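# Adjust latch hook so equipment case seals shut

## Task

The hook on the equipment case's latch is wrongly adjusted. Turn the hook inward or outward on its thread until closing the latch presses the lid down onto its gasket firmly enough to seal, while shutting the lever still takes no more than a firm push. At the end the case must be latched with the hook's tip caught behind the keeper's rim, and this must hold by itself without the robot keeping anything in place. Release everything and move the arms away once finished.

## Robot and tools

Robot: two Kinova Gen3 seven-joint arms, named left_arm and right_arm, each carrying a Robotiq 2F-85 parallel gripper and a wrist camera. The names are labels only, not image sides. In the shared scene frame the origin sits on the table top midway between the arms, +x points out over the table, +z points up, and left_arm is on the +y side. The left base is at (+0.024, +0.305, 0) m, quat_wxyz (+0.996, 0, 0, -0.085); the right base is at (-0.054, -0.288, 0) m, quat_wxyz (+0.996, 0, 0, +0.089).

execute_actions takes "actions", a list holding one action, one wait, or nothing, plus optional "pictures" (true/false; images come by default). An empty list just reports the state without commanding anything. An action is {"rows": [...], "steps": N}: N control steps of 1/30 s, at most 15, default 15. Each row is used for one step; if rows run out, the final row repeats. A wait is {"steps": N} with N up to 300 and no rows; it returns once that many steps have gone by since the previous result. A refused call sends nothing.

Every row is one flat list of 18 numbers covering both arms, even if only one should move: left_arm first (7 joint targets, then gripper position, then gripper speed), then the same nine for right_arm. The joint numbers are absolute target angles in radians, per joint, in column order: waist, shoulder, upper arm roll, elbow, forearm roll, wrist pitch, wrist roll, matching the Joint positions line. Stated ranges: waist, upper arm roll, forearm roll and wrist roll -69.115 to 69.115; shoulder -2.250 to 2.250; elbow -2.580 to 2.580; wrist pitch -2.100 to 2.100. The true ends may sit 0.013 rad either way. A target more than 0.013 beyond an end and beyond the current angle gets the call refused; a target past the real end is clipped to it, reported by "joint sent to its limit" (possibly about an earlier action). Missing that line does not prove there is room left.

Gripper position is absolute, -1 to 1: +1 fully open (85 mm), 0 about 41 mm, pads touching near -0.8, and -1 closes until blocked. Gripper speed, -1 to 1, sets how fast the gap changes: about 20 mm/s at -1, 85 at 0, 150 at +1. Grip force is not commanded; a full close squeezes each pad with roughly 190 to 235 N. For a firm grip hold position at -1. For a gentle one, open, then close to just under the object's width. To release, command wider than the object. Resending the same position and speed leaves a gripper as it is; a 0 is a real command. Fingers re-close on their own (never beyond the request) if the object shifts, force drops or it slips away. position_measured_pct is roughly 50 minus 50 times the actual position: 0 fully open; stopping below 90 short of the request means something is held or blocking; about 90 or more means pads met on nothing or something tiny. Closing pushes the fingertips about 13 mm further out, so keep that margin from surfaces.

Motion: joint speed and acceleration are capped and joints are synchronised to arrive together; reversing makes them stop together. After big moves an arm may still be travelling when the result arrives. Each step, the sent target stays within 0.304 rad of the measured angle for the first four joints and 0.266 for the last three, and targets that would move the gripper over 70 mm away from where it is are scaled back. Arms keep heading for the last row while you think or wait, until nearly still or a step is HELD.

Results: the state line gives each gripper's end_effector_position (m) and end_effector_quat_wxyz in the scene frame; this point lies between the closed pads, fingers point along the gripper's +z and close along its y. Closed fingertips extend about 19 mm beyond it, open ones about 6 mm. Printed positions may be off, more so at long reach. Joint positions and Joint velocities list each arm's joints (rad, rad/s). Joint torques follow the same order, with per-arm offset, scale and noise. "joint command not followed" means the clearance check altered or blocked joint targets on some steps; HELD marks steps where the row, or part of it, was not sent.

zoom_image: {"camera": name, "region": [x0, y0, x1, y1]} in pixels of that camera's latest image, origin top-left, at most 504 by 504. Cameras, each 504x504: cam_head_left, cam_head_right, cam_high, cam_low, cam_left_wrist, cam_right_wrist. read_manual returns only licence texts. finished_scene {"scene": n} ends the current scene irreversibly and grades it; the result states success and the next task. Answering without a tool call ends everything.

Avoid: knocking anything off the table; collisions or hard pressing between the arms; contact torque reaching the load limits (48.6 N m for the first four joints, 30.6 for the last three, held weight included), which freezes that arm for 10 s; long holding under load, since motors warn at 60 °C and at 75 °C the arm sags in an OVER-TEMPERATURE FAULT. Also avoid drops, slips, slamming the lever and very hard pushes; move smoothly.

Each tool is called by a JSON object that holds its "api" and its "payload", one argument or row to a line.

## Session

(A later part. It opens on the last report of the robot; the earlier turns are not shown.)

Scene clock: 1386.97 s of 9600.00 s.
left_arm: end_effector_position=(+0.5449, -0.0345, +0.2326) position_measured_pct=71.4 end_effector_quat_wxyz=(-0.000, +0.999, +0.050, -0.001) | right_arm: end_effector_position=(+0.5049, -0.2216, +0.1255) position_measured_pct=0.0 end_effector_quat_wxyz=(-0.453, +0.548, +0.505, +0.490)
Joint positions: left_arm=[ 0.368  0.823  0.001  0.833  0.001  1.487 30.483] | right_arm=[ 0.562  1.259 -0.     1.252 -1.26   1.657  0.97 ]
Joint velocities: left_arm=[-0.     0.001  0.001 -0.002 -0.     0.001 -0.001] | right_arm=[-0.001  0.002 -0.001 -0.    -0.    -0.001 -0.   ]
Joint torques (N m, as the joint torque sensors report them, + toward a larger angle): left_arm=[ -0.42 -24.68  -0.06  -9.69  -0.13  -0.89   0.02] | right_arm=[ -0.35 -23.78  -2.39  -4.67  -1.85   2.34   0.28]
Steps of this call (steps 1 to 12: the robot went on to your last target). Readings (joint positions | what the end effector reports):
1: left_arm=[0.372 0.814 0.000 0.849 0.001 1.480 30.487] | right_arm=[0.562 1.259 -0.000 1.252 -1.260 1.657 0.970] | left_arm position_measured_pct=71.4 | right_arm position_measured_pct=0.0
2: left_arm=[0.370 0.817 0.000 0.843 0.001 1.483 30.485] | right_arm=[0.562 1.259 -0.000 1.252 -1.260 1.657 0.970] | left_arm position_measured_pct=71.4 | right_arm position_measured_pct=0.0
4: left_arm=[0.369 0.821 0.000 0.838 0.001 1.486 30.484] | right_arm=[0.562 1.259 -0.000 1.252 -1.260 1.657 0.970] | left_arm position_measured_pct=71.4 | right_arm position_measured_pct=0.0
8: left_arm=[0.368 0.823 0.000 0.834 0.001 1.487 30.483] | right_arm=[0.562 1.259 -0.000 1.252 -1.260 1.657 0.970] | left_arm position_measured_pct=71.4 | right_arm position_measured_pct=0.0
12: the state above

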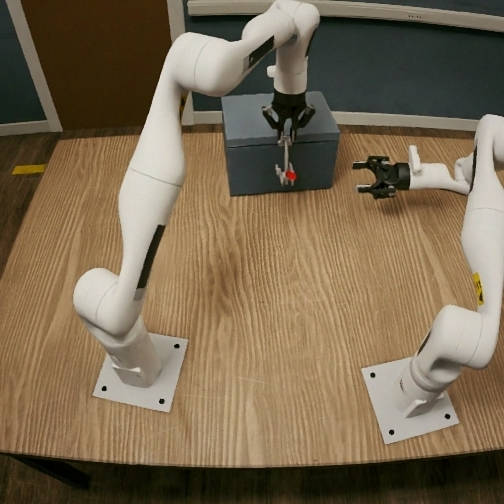

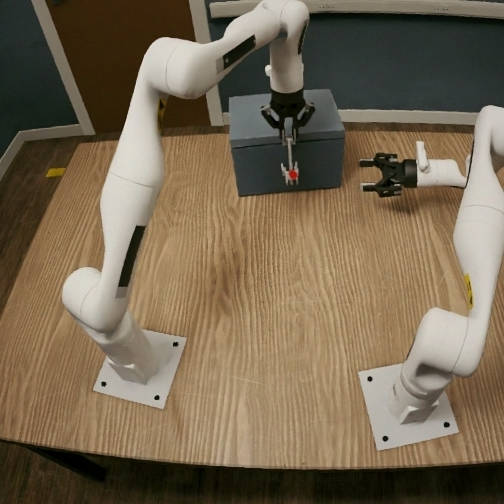

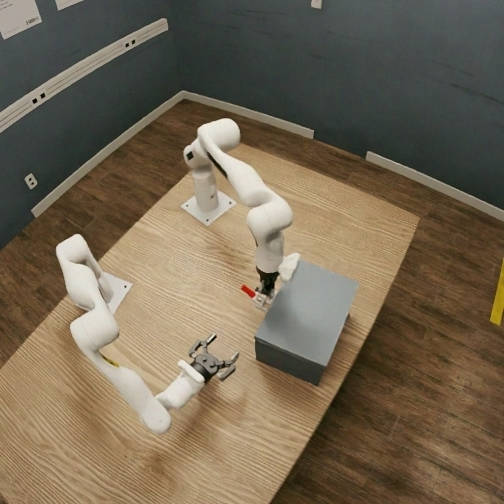

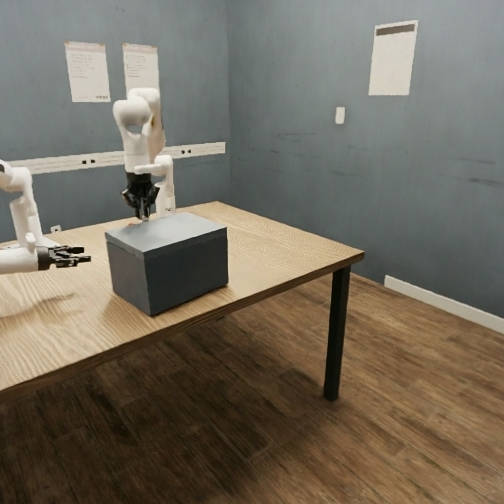

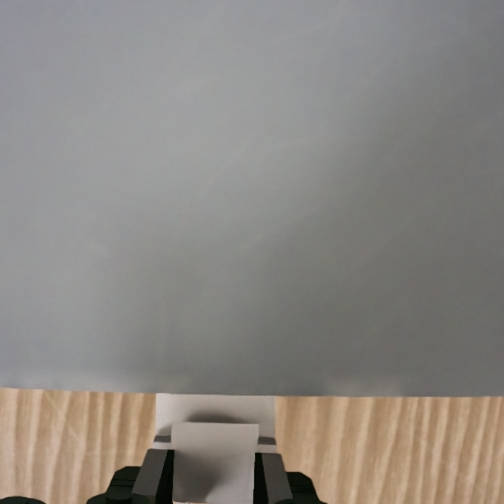

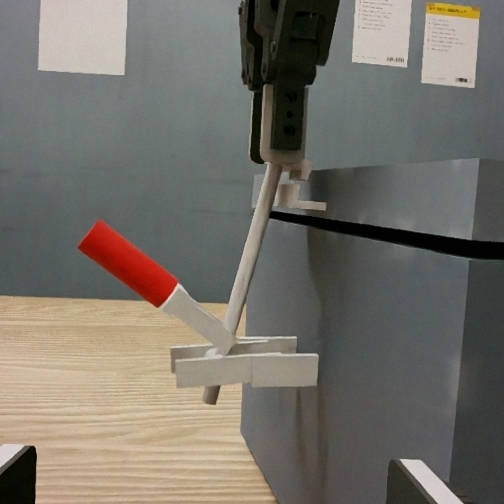

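{"api": "execute_actions", "payload": {
  "actions": [
    {"rows": [[0.3666,0.826,0,0.8274,0,1.4882,30.482,-0.44,0,0.5616,1.259,0,1.252,-1.26,1.657,0.97,1,0],[0.3659,0.8289,0,0.8224,0,1.4903,30.4813,-0.44,0,0.5616,1.259,0,1.252,-1.26,1.657,0.97,1,0],[0.3659,0.8289,0,0.8224,0,1.4903,30.4813,-0.44,0,0.5616,1.259,0,1.252,-1.26,1.657,0.97,1,0],[0.3659,0.8289,0,0.8224,0,1.4903,30.4813,-0.44,0,0.5616,1.259,0,1.252,-1.26,1.657,0.97,1,0],[0.3659,0.8289,0,0.8224,0,1.4903,30.4813,-0.44,0,0.5616,1.259,0,1.252,-1.26,1.657,0.97,1,0],[0.3659,0.8289,0,0.8224,0,1.4903,30.4813,-0.44,0,0.5616,1.259,0,1.252,-1.26,1.657,0.97,1,0],[0.3659,0.8289,0,0.8224,0,1.4903,30.4813,-0.44,0,0.5616,1.259,0,1.252,-1.26,1.657,0.97,1,0],[0.3659,0.8289,0,0.8224,0,1.4903,30.4813,-0.44,0,0.5616,1.259,0,1.252,-1.26,1.657,0.97,1,0],[0.3659,0.8289,0,0.8224,0,1.4903,30.4813,-0.44,0,0.5616,1.259,0,1.252,-1.26,1.657,0.97,1,0],[0.3659,0.8289,0,0.8224,0,1.4903,30.4813,-0.1,0,0.5616,1.259,0,1.252,-1.26,1.657,0.97,1,0]], "steps": 15}
  ],
  "pictures": false
}}

{"api": "execute_actions", "payload": {
  "actions": [
    {"rows": [[0.3659,0.8289,0,0.8224,0,1.4903,30.4813,-0.1,0,0.5616,1.259,0,1.252,-1.26,1.657,0.97,1,0],[0.3659,0.8289,0,0.8224,0,1.4903,30.4813,-0.1,0,0.5616,1.259,0,1.252,-1.26,1.657,0.97,1,0],[0.3659,0.8254,0,0.7609,0,1.5553,30.4813,-0.1,0,0.5616,1.259,0,1.252,-1.26,1.657,0.97,1,0]], "steps": 15}
  ]
}}

{"api": "zoom_image", "payload": {
  "camera": "cam_right_wrist",
  "region": [220,100,370,240]
}}

Scene clock: 1409.90 s of 9600.00 s.
left_arm: end_effector_position=(+0.5478, -0.0342, +0.2323) position_measured_pct=61.1 end_effector_quat_wxyz=(-0.000, +0.999, +0.050, -0.000) | right_arm: end_effector_position=(+0.5049, -0.2216, +0.1255) position_measured_pct=0.0 end_effector_quat_wxyz=(-0.453, +0.548, +0.505, +0.490)
Joint positions: left_arm=[ 0.366  0.829  0.     0.823 -0.     1.49  30.481] | right_arm=[ 0.562  1.259 -0.     1.252 -1.26   1.657  0.97 ]
Joint velocities: left_arm=[-0.002 -0.004 -0.    -0.005 -0.001 -0.     0.001] | right_arm=[-0.001  0.    -0.001 -0.    -0.    -0.     0.   ]
Joint torques (N m, as the joint torque sensors report them, + toward a larger angle): left_arm=[  0.35 -24.11   0.43  -8.46   0.3   -0.38   0.07] | right_arm=[ -0.38 -23.59  -2.57  -4.9   -2.     2.43   0.1 ]
Steps of this call (steps 1 to 30: the robot went on to your last target; steps 31 to 673: nothing new was sent; steps 674 to 688: all 15 steps of this action). Readings (joint positions | what the end effector reports):
674: left_arm=[0.368 0.824 0.001 0.832 0.001 1.487 30.483] | right_arm=[0.562 1.259 -0.000 1.252 -1.260 1.657 0.970] | left_arm position_measured_pct=71.4 | right_arm position_measured_pct=0.0
675: left_arm=[0.367 0.825 0.001 0.831 0.001 1.488 30.482] | right_arm=[0.562 1.259 -0.000 1.252 -1.260 1.657 0.970] | left_arm position_measured_pct=71.4 | right_arm position_measured_pct=0.0
677: left_arm=[0.367 0.827 0.000 0.827 0.000 1.490 30.482] | right_arm=[0.562 1.259 -0.000 1.252 -1.260 1.657 0.970] | left_arm position_measured_pct=71.4 | right_arm position_measured_pct=0.0
681: left_arm=[0.366 0.829 0.000 0.824 0.000 1.491 30.481] | right_arm=[0.562 1.259 -0.000 1.252 -1.260 1.657 0.970] | left_arm position_measured_pct=71.4 | right_arm position_measured_pct=0.0
688: the state above

Scene clock: 1410.40 s of 9600.00 s.
left_arm: end_effector_position=(+0.5479, -0.0342, +0.2541) position_measured_pct=54.8 end_effector_quat_wxyz=(+0.000, +0.999, +0.050, +0.000) | right_arm: end_effector_position=(+0.5049, -0.2216, +0.1255) position_measured_pct=0.0 end_effector_quat_wxyz=(-0.453, +0.548, +0.505, +0.490)
Joint positions: left_arm=[ 0.366  0.825  0.     0.761 -0.     1.555 30.481] | right_arm=[ 0.562  1.259 -0.     1.252 -1.26   1.657  0.97 ]
Joint velocities: left_arm=[-0.     0.004 -0.001 -0.006  0.     0.005  0.002] | right_arm=[-0.001 -0.001 -0.    -0.     0.     0.001 -0.   ]
Joint torques (N m, as the joint torque sensors report them, + toward a larger angle): left_arm=[ -0.22 -24.19   0.41  -8.76   0.21  -0.21   0.18] | right_arm=[ -0.47 -23.96  -2.34  -4.68  -1.82   2.3    0.29]
Steps of this call (steps 1 to 15: all 15 steps of this action). Readings (joint positions | what the end effector reports):
1: left_arm=[0.366 0.829 -0.000 0.823 -0.000 1.490 30.481] | right_arm=[0.562 1.259 -0.000 1.252 -1.260 1.657 0.970] | left_arm position_measured_pct=58.7 | right_arm position_measured_pct=0.0
2: left_arm=[0.366 0.829 -0.000 0.822 -0.000 1.490 30.481] | right_arm=[0.562 1.259 -0.000 1.252 -1.260 1.657 0.970] | left_arm position_measured_pct=56.7 | right_arm position_measured_pct=0.0
4: left_arm=[0.366 0.829 -0.000 0.816 0.000 1.497 30.481] | right_arm=[0.562 1.259 -0.000 1.252 -1.260 1.657 0.970] | left_arm position_measured_pct=55.6 | right_arm position_measured_pct=0.0
8: left_arm=[0.366 0.826 0.000 0.773 -0.000 1.542 30.481] | right_arm=[0.562 1.259 -0.000 1.252 -1.260 1.657 0.970] | left_arm position_measured_pct=54.8 | right_arm position_measured_pct=0.0
15: the state above

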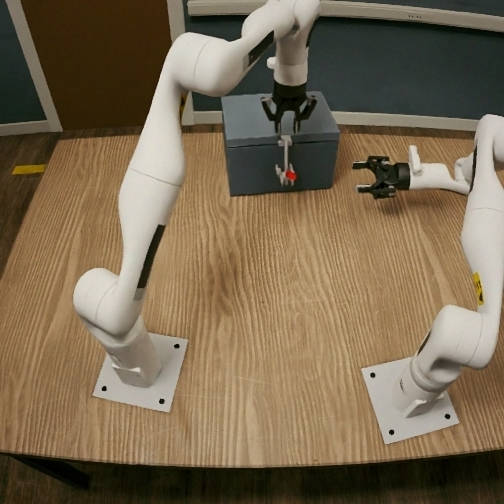

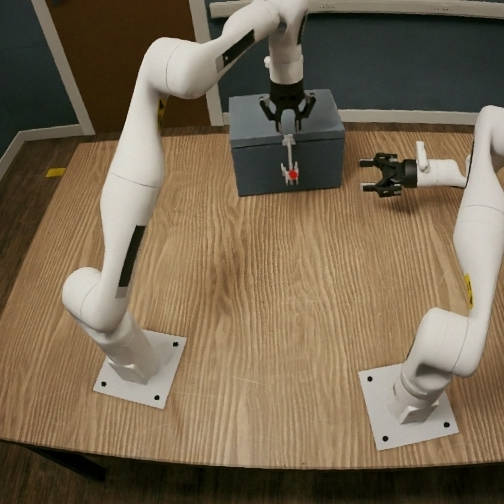

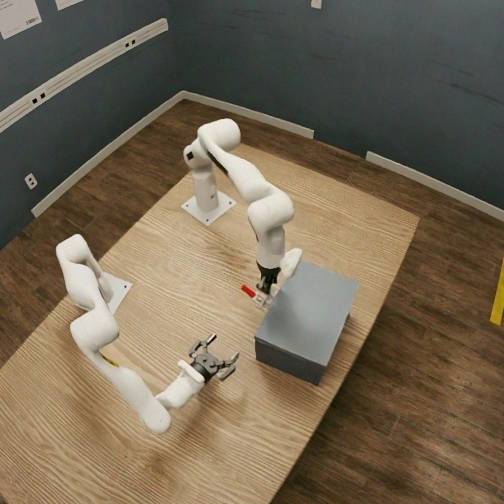

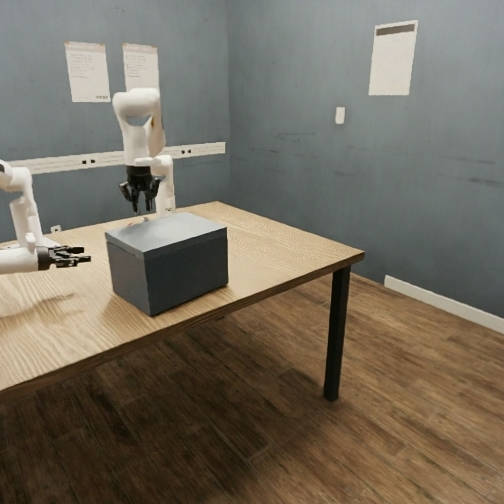

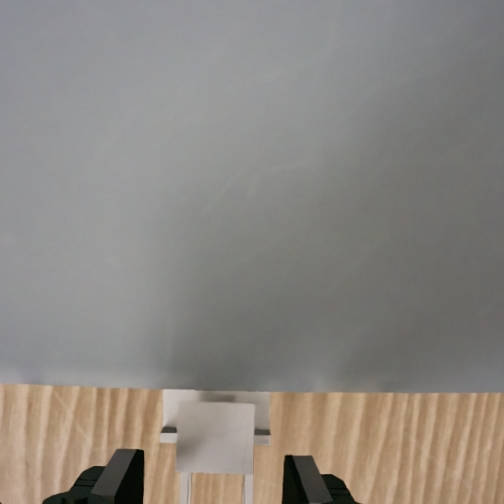

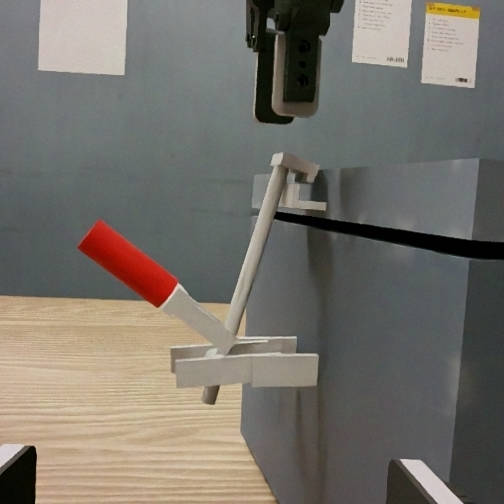

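Region (220, 100, 370, 240) of cam_right_wrist's 504x504 image, scaled by 3.360; it fills the top 470 rows of this view, and the rest is white.

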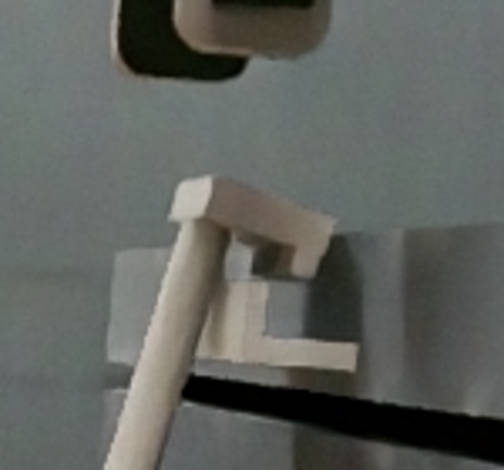

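{"api": "execute_actions", "payload": {
  "actions": [
    {"rows": [[0.4608,0.6555,0,1.2026,0,1.2835,27.4347,-0.58,0,0.5616,1.259,0,1.252,-1.26,1.657,0.97,1,0]], "steps": 15}
  ],
  "pictures": false
}}

{"api": "execute_actions", "payload": {
  "actions": [
    {"steps": 72}
  ]
}}

Scene clock: 1452.47 s of 9600.00 s.
left_arm: end_effector_position=(+0.4748, -0.0489, +0.2260) position_measured_pct=78.6 end_effector_quat_wxyz=(+0.004, +0.980, -0.197, +0.009) | right_arm: end_effector_position=(+0.5049, -0.2216, +0.1255) position_measured_pct=0.0 end_effector_quat_wxyz=(-0.453, +0.548, +0.505, +0.490)
Joint positions: left_arm=[ 0.453  0.671  0.001  1.147  0.     1.304 30.071] | right_arm=[ 0.562  1.259 -0.     1.252 -1.26   1.657  0.97 ]
Joint velocities: left_arm=[ 0.066 -0.106 -0.006  0.493 -0.001 -0.189 -1.215] | right_arm=[-0.     0.     0.001 -0.    -0.     0.     0.   ]
Joint torques (N m, as the joint torque sensors report them, + toward a larger angle): left_arm=[ -0.74 -22.98  -0.2   -9.88   0.42  -0.82   0.27] | right_arm=[ -0.27 -23.9   -2.33  -4.85  -1.72   2.4    0.26]
Steps of this call (steps 1 to 15: the robot went on to your last target; steps 16 to 1247: nothing new was sent; steps 1248 to 1262: all 15 steps of this action). Readings (joint positions | what the end effector reports):
1248: left_arm=[0.366 0.825 -0.000 0.762 -0.000 1.554 30.481] | right_arm=[0.562 1.259 -0.000 1.252 -1.260 1.657 0.970] | left_arm position_measured_pct=54.8 | right_arm position_measured_pct=0.0
1249: left_arm=[0.368 0.821 -0.001 0.768 -0.000 1.550 30.476] | right_arm=[0.562 1.259 -0.000 1.252 -1.260 1.657 0.970] | left_arm position_measured_pct=55.6 | right_arm position_measured_pct=0.0
1251: left_arm=[0.377 0.804 -0.001 0.796 -0.001 1.527 30.453] | right_arm=[0.562 1.259 -0.000 1.252 -1.260 1.657 0.970] | left_arm position_measured_pct=59.5 | right_arm position_measured_pct=0.0
1255: left_arm=[0.414 0.738 -0.001 0.917 -0.000 1.424 30.347] | right_arm=[0.562 1.259 -0.000 1.252 -1.260 1.657 0.970] | left_arm position_measured_pct=71.0 | right_arm position_measured_pct=0.0
1262: the state above

Scene clock: 1454.87 s of 9600.00 s.
left_arm: end_effector_position=(+0.4604, -0.0436, +0.2180) position_measured_pct=79.0 end_effector_quat_wxyz=(-0.000, -0.051, +0.999, +0.000) | right_arm: end_effector_position=(+0.5049, -0.2216, +0.1255) position_measured_pct=0.0 end_effector_quat_wxyz=(-0.453, +0.548, +0.505, +0.490)
Joint positions: left_arm=[ 0.461  0.656  0.     1.203 -0.     1.283 27.435] | right_arm=[ 0.562  1.259 -0.     1.252 -1.26   1.657  0.97 ]
Joint velocities: left_arm=[ 0.001  0.001 -0.001 -0.     0.    -0.    -0.007] | right_arm=[ 0.    -0.001 -0.    -0.     0.001 -0.001  0.   ]
Joint torques (N m, as the joint torque sensors report them, + toward a larger angle): left_arm=[ -0.18 -21.25   0.79  -8.25   0.16  -0.46   0.23] | right_arm=[ -0.48 -24.12  -2.3   -4.64  -1.74   2.44   0.15]
Steps of this call (steps 1 to 72: the robot went on to your last target). Readings (joint positions | what the end effector reports):
1: left_arm=[0.455 0.668 0.001 1.161 0.000 1.298 30.030] | right_arm=[0.562 1.259 -0.000 1.252 -1.260 1.657 0.970] | left_arm position_measured_pct=79.0 | right_arm position_measured_pct=0.0
2: left_arm=[0.456 0.665 0.000 1.172 0.000 1.294 29.989] | right_arm=[0.562 1.259 -0.000 1.252 -1.260 1.657 0.970] | left_arm position_measured_pct=79.0 | right_arm position_measured_pct=0.0
4: left_arm=[0.458 0.662 0.000 1.186 0.000 1.289 29.908] | right_arm=[0.562 1.259 -0.000 1.252 -1.260 1.657 0.970] | left_arm position_measured_pct=79.0 | right_arm position_measured_pct=0.0
8: left_arm=[0.460 0.658 0.000 1.198 0.000 1.285 29.745] | right_arm=[0.562 1.259 -0.000 1.252 -1.260 1.657 0.970] | left_arm position_measured_pct=79.0 | right_arm position_measured_pct=0.0
72: the state above

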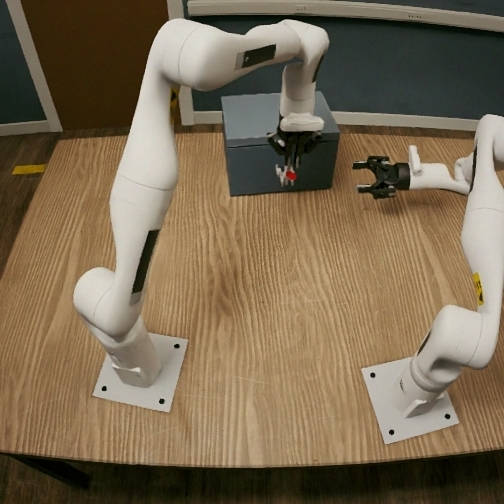

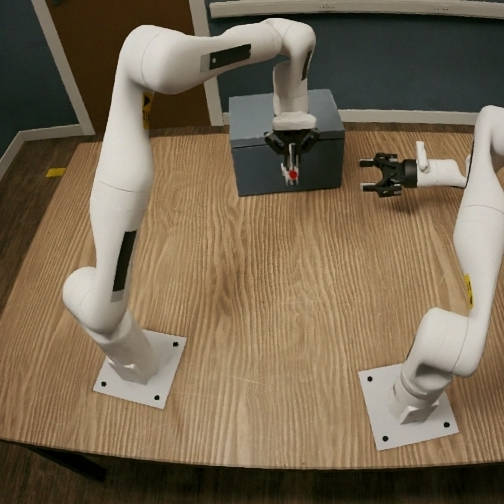

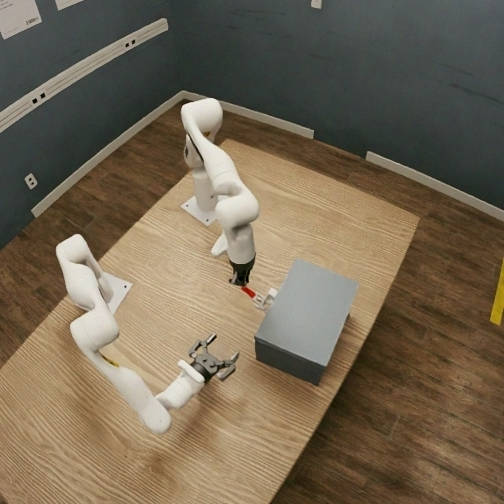

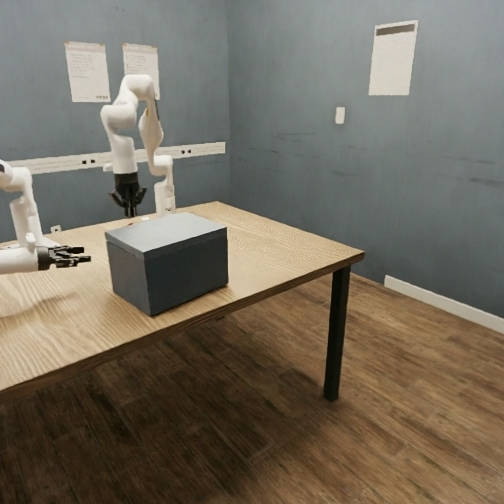

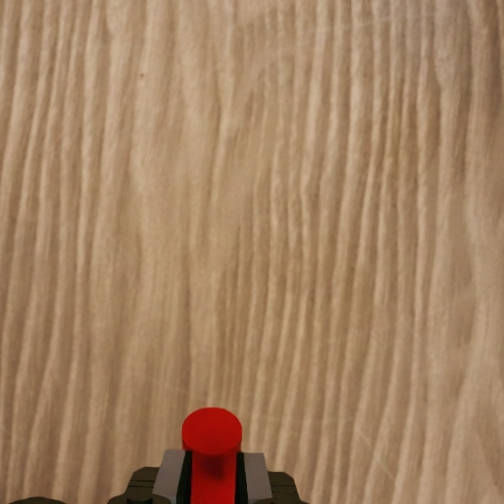

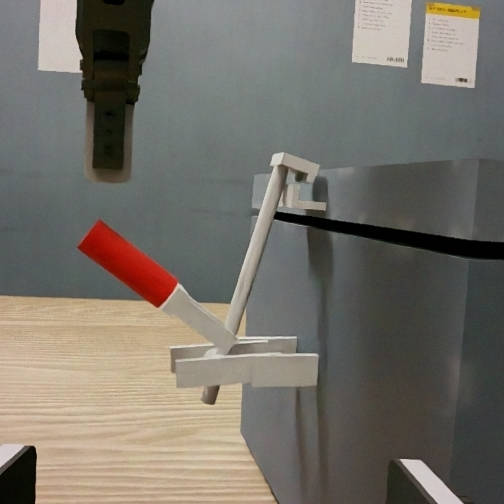

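Centred over the handle. Lowering it slowly so the hook draws down behind the rim.

{"api": "execute_actions", "payload": {
  "actions": [
    {"rows": [[0.4608,0.659,0,1.2111,0,1.2715,27.4347,-0.58,0,0.5616,1.259,0,1.252,-1.26,1.657,0.97,1,0],[0.4608,0.6625,0,1.2196,0,1.2594,27.4347,-0.58,0,0.5616,1.259,0,1.252,-1.26,1.657,0.97,1,0],[0.4608,0.6659,0,1.2282,0,1.2474,27.4347,-0.58,0,0.5616,1.259,0,1.252,-1.26,1.657,0.97,1,0],[0.4608,0.6694,0,1.2367,0,1.2354,27.4347,-0.58,0,0.5616,1.259,0,1.252,-1.26,1.657,0.97,1,0],[0.4623,0.6697,0,1.2447,0,1.2271,27.4362,-0.58,0,0.5616,1.259,0,1.252,-1.26,1.657,0.97,1,0],[0.4637,0.67,0,1.2526,0,1.2189,27.4376,-0.58,0,0.5616,1.259,0,1.252,-1.26,1.657,0.97,1,0],[0.4652,0.6703,0,1.2606,0,1.2106,27.4391,-0.58,0,0.5616,1.259,0,1.252,-1.26,1.657,0.97,1,0],[0.4667,0.6706,0,1.2686,0,1.2023,27.4406,-0.58,0,0.5616,1.259,0,1.252,-1.26,1.657,0.97,1,0],[0.4681,0.6709,0,1.2766,0,1.194,27.442,-0.58,0,0.5616,1.259,0,1.252,-1.26,1.657,0.97,1,0],[0.4696,0.6713,0,1.2845,0,1.1858,27.4435,-0.58,0,0.5616,1.259,0,1.252,-1.26,1.657,0.97,1,0],[0.4711,0.6716,0,1.2925,0,1.1775,27.445,-0.58,0,0.5616,1.259,0,1.252,-1.26,1.657,0.97,1,0],[0.4726,0.6719,0,1.3005,0,1.1692,27.4464,-0.58,0,0.5616,1.259,0,1.252,-1.26,1.657,0.97,1,0],[0.474,0.6722,0,1.3085,0,1.1609,27.4479,-0.58,0,0.5616,1.259,0,1.252,-1.26,1.657,0.97,1,0],[0.4755,0.6725,0,1.3165,0,1.1527,27.4493,-0.58,0,0.5616,1.259,0,1.252,-1.26,1.657,0.97,1,0]], "steps": 15}
  ],
  "pictures": false
}}

{"api": "execute_actions", "payload": {
  "actions": [
    {"steps": 8}
  ]
}}

{"api": "zoom_image", "payload": {
  "camera": "cam_right_wrist",
  "region": [220,100,370,240]
}}

Scene clock: 1475.47 s of 9600.00 s.
left_arm: end_effector_position=(+0.4513, -0.0451, +0.1815) position_measured_pct=79.0 end_effector_quat_wxyz=(+0.000, -0.050, +0.999, -0.000) | right_arm: end_effector_position=(+0.5049, -0.2216, +0.1255) position_measured_pct=0.0 end_effector_quat_wxyz=(-0.453, +0.548, +0.505, +0.490)
Joint positions: left_arm=[ 0.472  0.671  0.     1.297  0.     1.173 27.446] | right_arm=[ 0.562  1.259 -0.     1.252 -1.26   1.657  0.97 ]
Joint velocities: left_arm=[ 0.039  0.014  0.002  0.218  0.    -0.228  0.039] | right_arm=[ 0. -0. -0.  0.  0. -0.  0.]
Joint torques (N m, as the joint torque sensors report them, + toward a larger angle): left_arm=[ -0.65 -20.2   -0.17  -8.69   0.23   0.04   0.06] | right_arm=[ -0.04 -24.05  -2.51  -4.73  -1.86   2.38   0.14]
Steps of this call (steps 1 to 30: the robot went on to your last target; steps 31 to 603: nothing new was sent; steps 604 to 618: all 15 steps of this action). Readings (joint positions | what the end effector reports):
604: left_arm=[0.461 0.656 0.000 1.203 0.000 1.283 27.435] | right_arm=[0.562 1.259 -0.000 1.252 -1.260 1.657 0.970] | left_arm position_measured_pct=79.0 | right_arm position_measured_pct=0.0
605: left_arm=[0.461 0.657 0.000 1.206 0.000 1.279 27.435] | right_arm=[0.562 1.259 -0.000 1.252 -1.260 1.657 0.970] | left_arm position_measured_pct=79.0 | right_arm position_measured_pct=0.0
607: left_arm=[0.461 0.661 0.000 1.215 0.000 1.266 27.435] | right_arm=[0.562 1.259 -0.000 1.252 -1.260 1.657 0.970] | left_arm position_measured_pct=79.0 | right_arm position_measured_pct=0.0
611: left_arm=[0.463 0.667 -0.000 1.243 -0.000 1.231 27.437] | right_arm=[0.562 1.259 -0.000 1.252 -1.260 1.657 0.970] | left_arm position_measured_pct=79.0 | right_arm position_measured_pct=0.0
618: the state above

Scene clock: 1475.73 s of 9600.00 s.
left_arm: end_effector_position=(+0.4484, -0.0452, +0.1753) position_measured_pct=79.0 end_effector_quat_wxyz=(+0.000, -0.050, +0.999, -0.000) | right_arm: end_effector_position=(+0.5049, -0.2216, +0.1255) position_measured_pct=0.0 end_effector_quat_wxyz=(-0.453, +0.548, +0.505, +0.490)
Joint positions: left_arm=[ 0.476  0.672  0.     1.316  0.     1.153 27.449] | right_arm=[ 0.562  1.259 -0.     1.252 -1.26   1.657  0.97 ]
Joint velocities: left_arm=[ 0.001 -0.002 -0.001  0.007  0.    -0.008  0.002] | right_arm=[-0.001 -0.     0.     0.    -0.001 -0.     0.   ]
Joint torques (N m, as the joint torque sensors report them, + toward a larger angle): left_arm=[ -0.95 -21.01   0.32  -8.28   0.2   -0.48   0.24] | right_arm=[ -0.02 -23.95  -2.11  -4.92  -1.95   2.45   0.15]
Steps of this call (steps 1 to 8: the robot went on to your last target). Readings (joint positions | what the end effector reports):
1: left_arm=[0.473 0.672 0.000 1.303 0.000 1.166 27.447] | right_arm=[0.562 1.259 -0.000 1.252 -1.260 1.657 0.970] | left_arm position_measured_pct=79.0 | right_arm position_measured_pct=0.0
2: left_arm=[0.474 0.672 0.000 1.308 0.000 1.161 27.448] | right_arm=[0.562 1.259 -0.000 1.252 -1.260 1.657 0.970] | left_arm position_measured_pct=79.0 | right_arm position_measured_pct=0.0
4: left_arm=[0.475 0.672 0.000 1.313 0.000 1.156 27.449] | right_arm=[0.562 1.259 -0.000 1.252 -1.260 1.657 0.970] | left_arm position_measured_pct=79.0 | right_arm position_measured_pct=0.0
8: the state above

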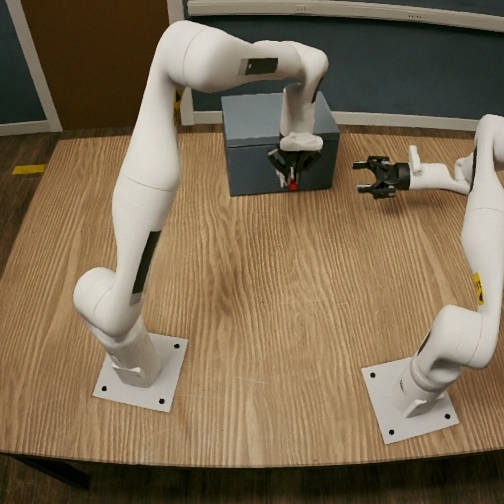

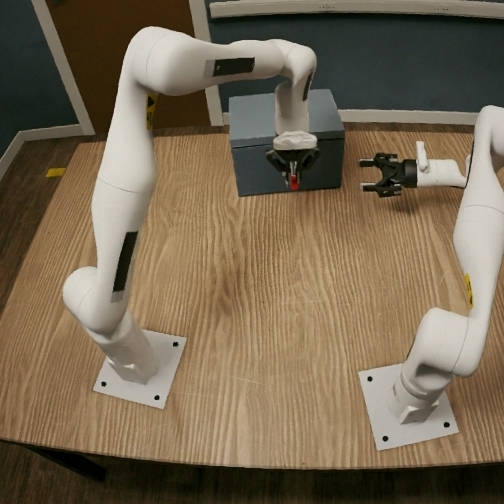

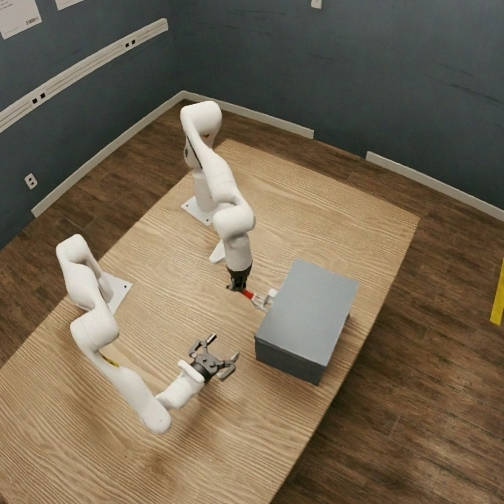

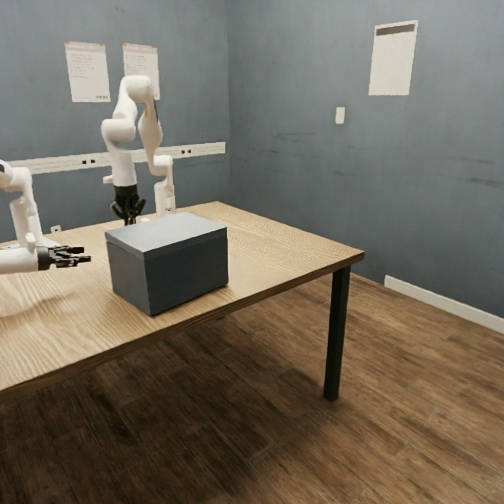

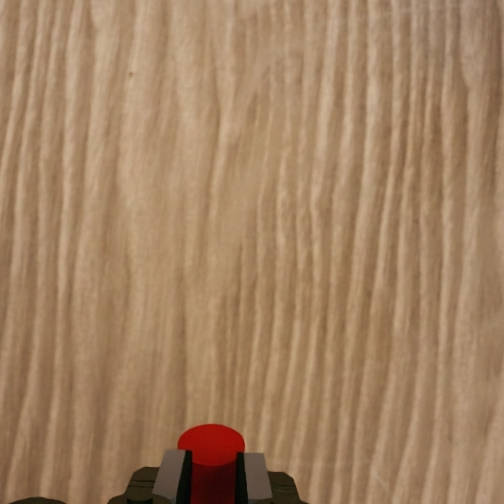

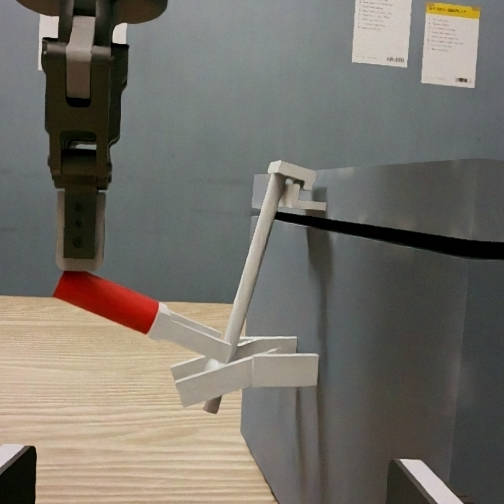

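Region (220, 100, 370, 240) of cam_right_wrist's 504x504 image, scaled by 3.360; it fills the top 470 rows of this view, and the rest is white.

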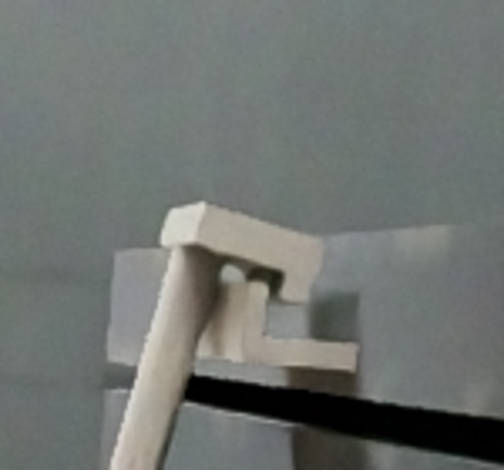

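{"api": "execute_actions", "payload": {
  "actions": [
    {"rows": [[0.4761,0.6755,0,1.3232,0,1.143,27.4499,-0.58,0,0.5616,1.259,0,1.252,-1.26,1.657,0.97,1,0],[0.4767,0.6784,0,1.3299,0,1.1334,27.4505,-0.58,0,0.5616,1.259,0,1.252,-1.26,1.657,0.97,1,0],[0.4773,0.6814,0,1.3366,0,1.1237,27.4511,-0.58,0,0.5616,1.259,0,1.252,-1.26,1.657,0.97,1,0],[0.4779,0.6843,0,1.3433,0,1.1141,27.4517,-0.58,0,0.5616,1.259,0,1.252,-1.26,1.657,0.97,1,0],[0.4785,0.6873,0,1.35,0,1.1044,27.4523,-0.58,0,0.5616,1.259,0,1.252,-1.26,1.657,0.97,1,0],[0.4791,0.6903,0,1.3567,0,1.0947,27.4529,-0.58,0,0.5616,1.259,0,1.252,-1.26,1.657,0.97,1,0],[0.4797,0.6932,0,1.3634,0,1.0851,27.4535,-0.58,0,0.5616,1.259,0,1.252,-1.26,1.657,0.97,1,0],[0.4803,0.6962,0,1.3701,0,1.0754,27.4541,-0.58,0,0.5616,1.259,0,1.252,-1.26,1.657,0.97,1,0],[0.4809,0.6991,0,1.3768,0,1.0658,27.4547,-0.58,0,0.5616,1.259,0,1.252,-1.26,1.657,0.97,1,0],[0.4815,0.7021,0,1.3835,0,1.0561,27.4553,-0.58,0,0.5616,1.259,0,1.252,-1.26,1.657,0.97,1,0]], "steps": 15}
  ],
  "pictures": false
}}

{"api": "execute_actions", "payload": {
  "actions": [
    {"steps": 10}
  ]
}}

{"api": "zoom_image", "payload": {
  "camera": "cam_right_wrist",
  "region": [404,180,504,280]
}}

Scene clock: 1490.93 s of 9600.00 s.
left_arm: end_effector_position=(+0.4439, -0.0463, +0.1429) position_measured_pct=79.0 end_effector_quat_wxyz=(+0.001, -0.050, +0.999, -0.002) | right_arm: end_effector_position=(+0.5049, -0.2216, +0.1255) position_measured_pct=0.0 end_effector_quat_wxyz=(-0.453, +0.548, +0.505, +0.490)
Joint positions: left_arm=[ 0.482  0.699  0.001  1.379  0.001  1.059 27.455] | right_arm=[ 0.562  1.259 -0.     1.252 -1.26   1.657  0.97 ]
Joint velocities: left_arm=[ 0.004  0.004 -0.     0.028 -0.002 -0.043  0.002] | right_arm=[ 0.    -0.    -0.    -0.     0.    -0.001  0.   ]
Joint torques (N m, as the joint torque sensors report them, + toward a larger angle): left_arm=[ -0.4  -19.18   0.09  -6.71   0.23  -0.01   0.07] | right_arm=[ -0.31 -24.1   -2.24  -4.54  -2.09   2.49   0.23]
Steps of this call (steps 1 to 30: the robot went on to your last target; steps 31 to 441: nothing new was sent; steps 442 to 456: all 15 steps of this action). Readings (joint positions | what the end effector reports):
442: left_arm=[0.476 0.673 0.000 1.317 0.000 1.152 27.449] | right_arm=[0.562 1.259 -0.000 1.252 -1.260 1.657 0.970] | left_arm position_measured_pct=79.0 | right_arm position_measured_pct=0.0
443: left_arm=[0.476 0.673 0.000 1.319 0.000 1.149 27.450] | right_arm=[0.562 1.259 -0.000 1.252 -1.260 1.657 0.970] | left_arm position_measured_pct=79.0 | right_arm position_measured_pct=0.0
445: left_arm=[0.477 0.677 0.000 1.326 0.000 1.138 27.450] | right_arm=[0.562 1.259 -0.000 1.252 -1.260 1.657 0.970] | left_arm position_measured_pct=79.0 | right_arm position_measured_pct=0.0
449: left_arm=[0.479 0.687 0.000 1.349 0.000 1.106 27.452] | right_arm=[0.562 1.259 -0.000 1.252 -1.260 1.657 0.970] | left_arm position_measured_pct=79.0 | right_arm position_measured_pct=0.0
456: the state above

Scene clock: 1491.27 s of 9600.00 s.
left_arm: end_effector_position=(+0.4438, -0.0463, +0.1422) position_measured_pct=79.0 end_effector_quat_wxyz=(+0.002, -0.050, +0.999, -0.002) | right_arm: end_effector_position=(+0.5049, -0.2216, +0.1255) position_measured_pct=0.0 end_effector_quat_wxyz=(-0.453, +0.548, +0.505, +0.490)
Joint positions: left_arm=[ 0.482  0.699  0.001  1.382  0.     1.056 27.455] | right_arm=[ 0.562  1.259 -0.     1.252 -1.26   1.657  0.97 ]
Joint velocities: left_arm=[ 0.001  0.    -0.     0.001 -0.    -0.001  0.001] | right_arm=[-0.001 -0.     0.     0.    -0.001  0.    -0.   ]
Joint torques (N m, as the joint torque sensors report them, + toward a larger angle): left_arm=[ -0.69 -18.45  -0.28  -6.23   0.24   0.05  -0.01] | right_arm=[ -0.29 -23.89  -1.96  -5.    -1.89   2.57   0.22]
Steps of this call (steps 1 to 10: the robot went on to your last target). Readings (joint positions | what the end effector reports):
1: left_arm=[0.482 0.699 0.001 1.380 0.001 1.058 27.455] | right_arm=[0.562 1.259 -0.000 1.252 -1.260 1.657 0.970] | left_arm position_measured_pct=79.0 | right_arm position_measured_pct=0.0
2: left_arm=[0.482 0.699 0.001 1.381 0.001 1.057 27.455] | right_arm=[0.562 1.259 -0.000 1.252 -1.260 1.657 0.970] | left_arm position_measured_pct=79.0 | right_arm position_measured_pct=0.0
4: left_arm=[0.482 0.699 0.001 1.381 0.001 1.056 27.455] | right_arm=[0.562 1.259 -0.000 1.252 -1.260 1.657 0.970] | left_arm position_measured_pct=79.0 | right_arm position_measured_pct=0.0
8: left_arm=[0.482 0.699 0.001 1.382 0.001 1.056 27.455] | right_arm=[0.562 1.259 -0.000 1.252 -1.260 1.657 0.970] | left_arm position_measured_pct=79.0 | right_arm position_measured_pct=0.0
10: the state above

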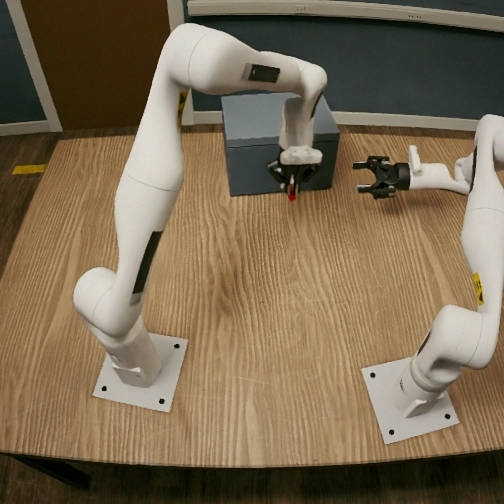

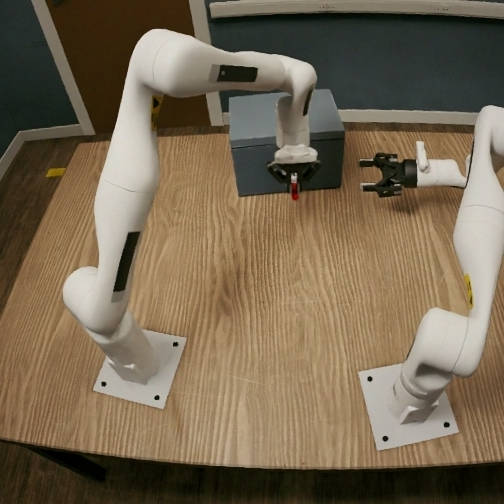

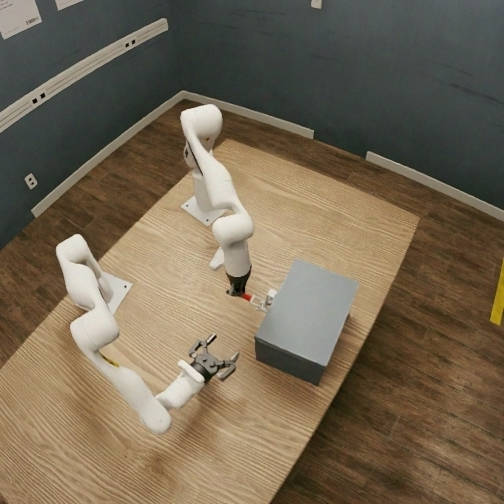

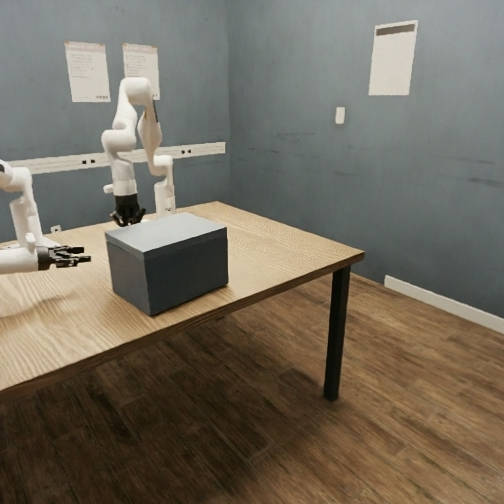

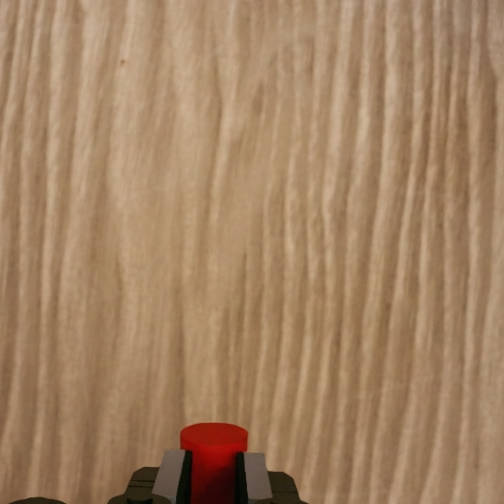

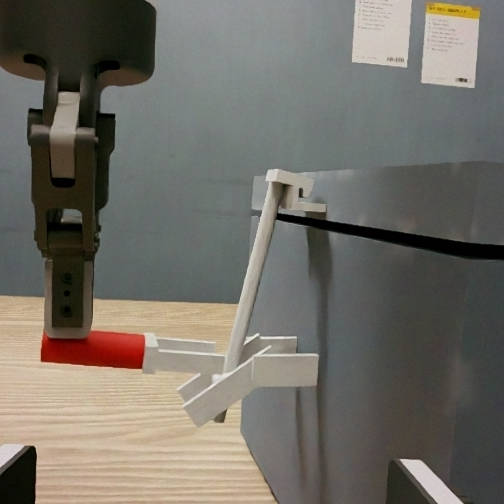

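Region (404, 180, 504, 280) of cam_right_wrist's 504x504 image, scaled by 5.040.

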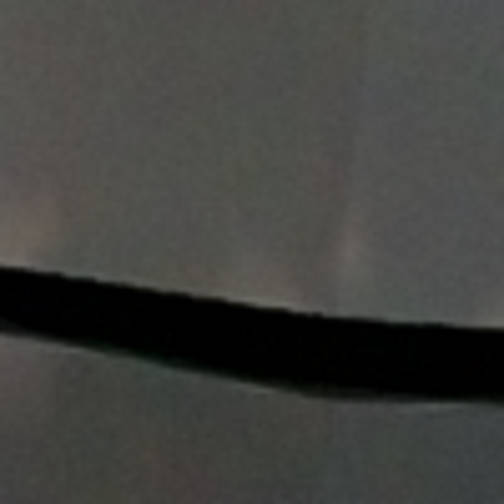

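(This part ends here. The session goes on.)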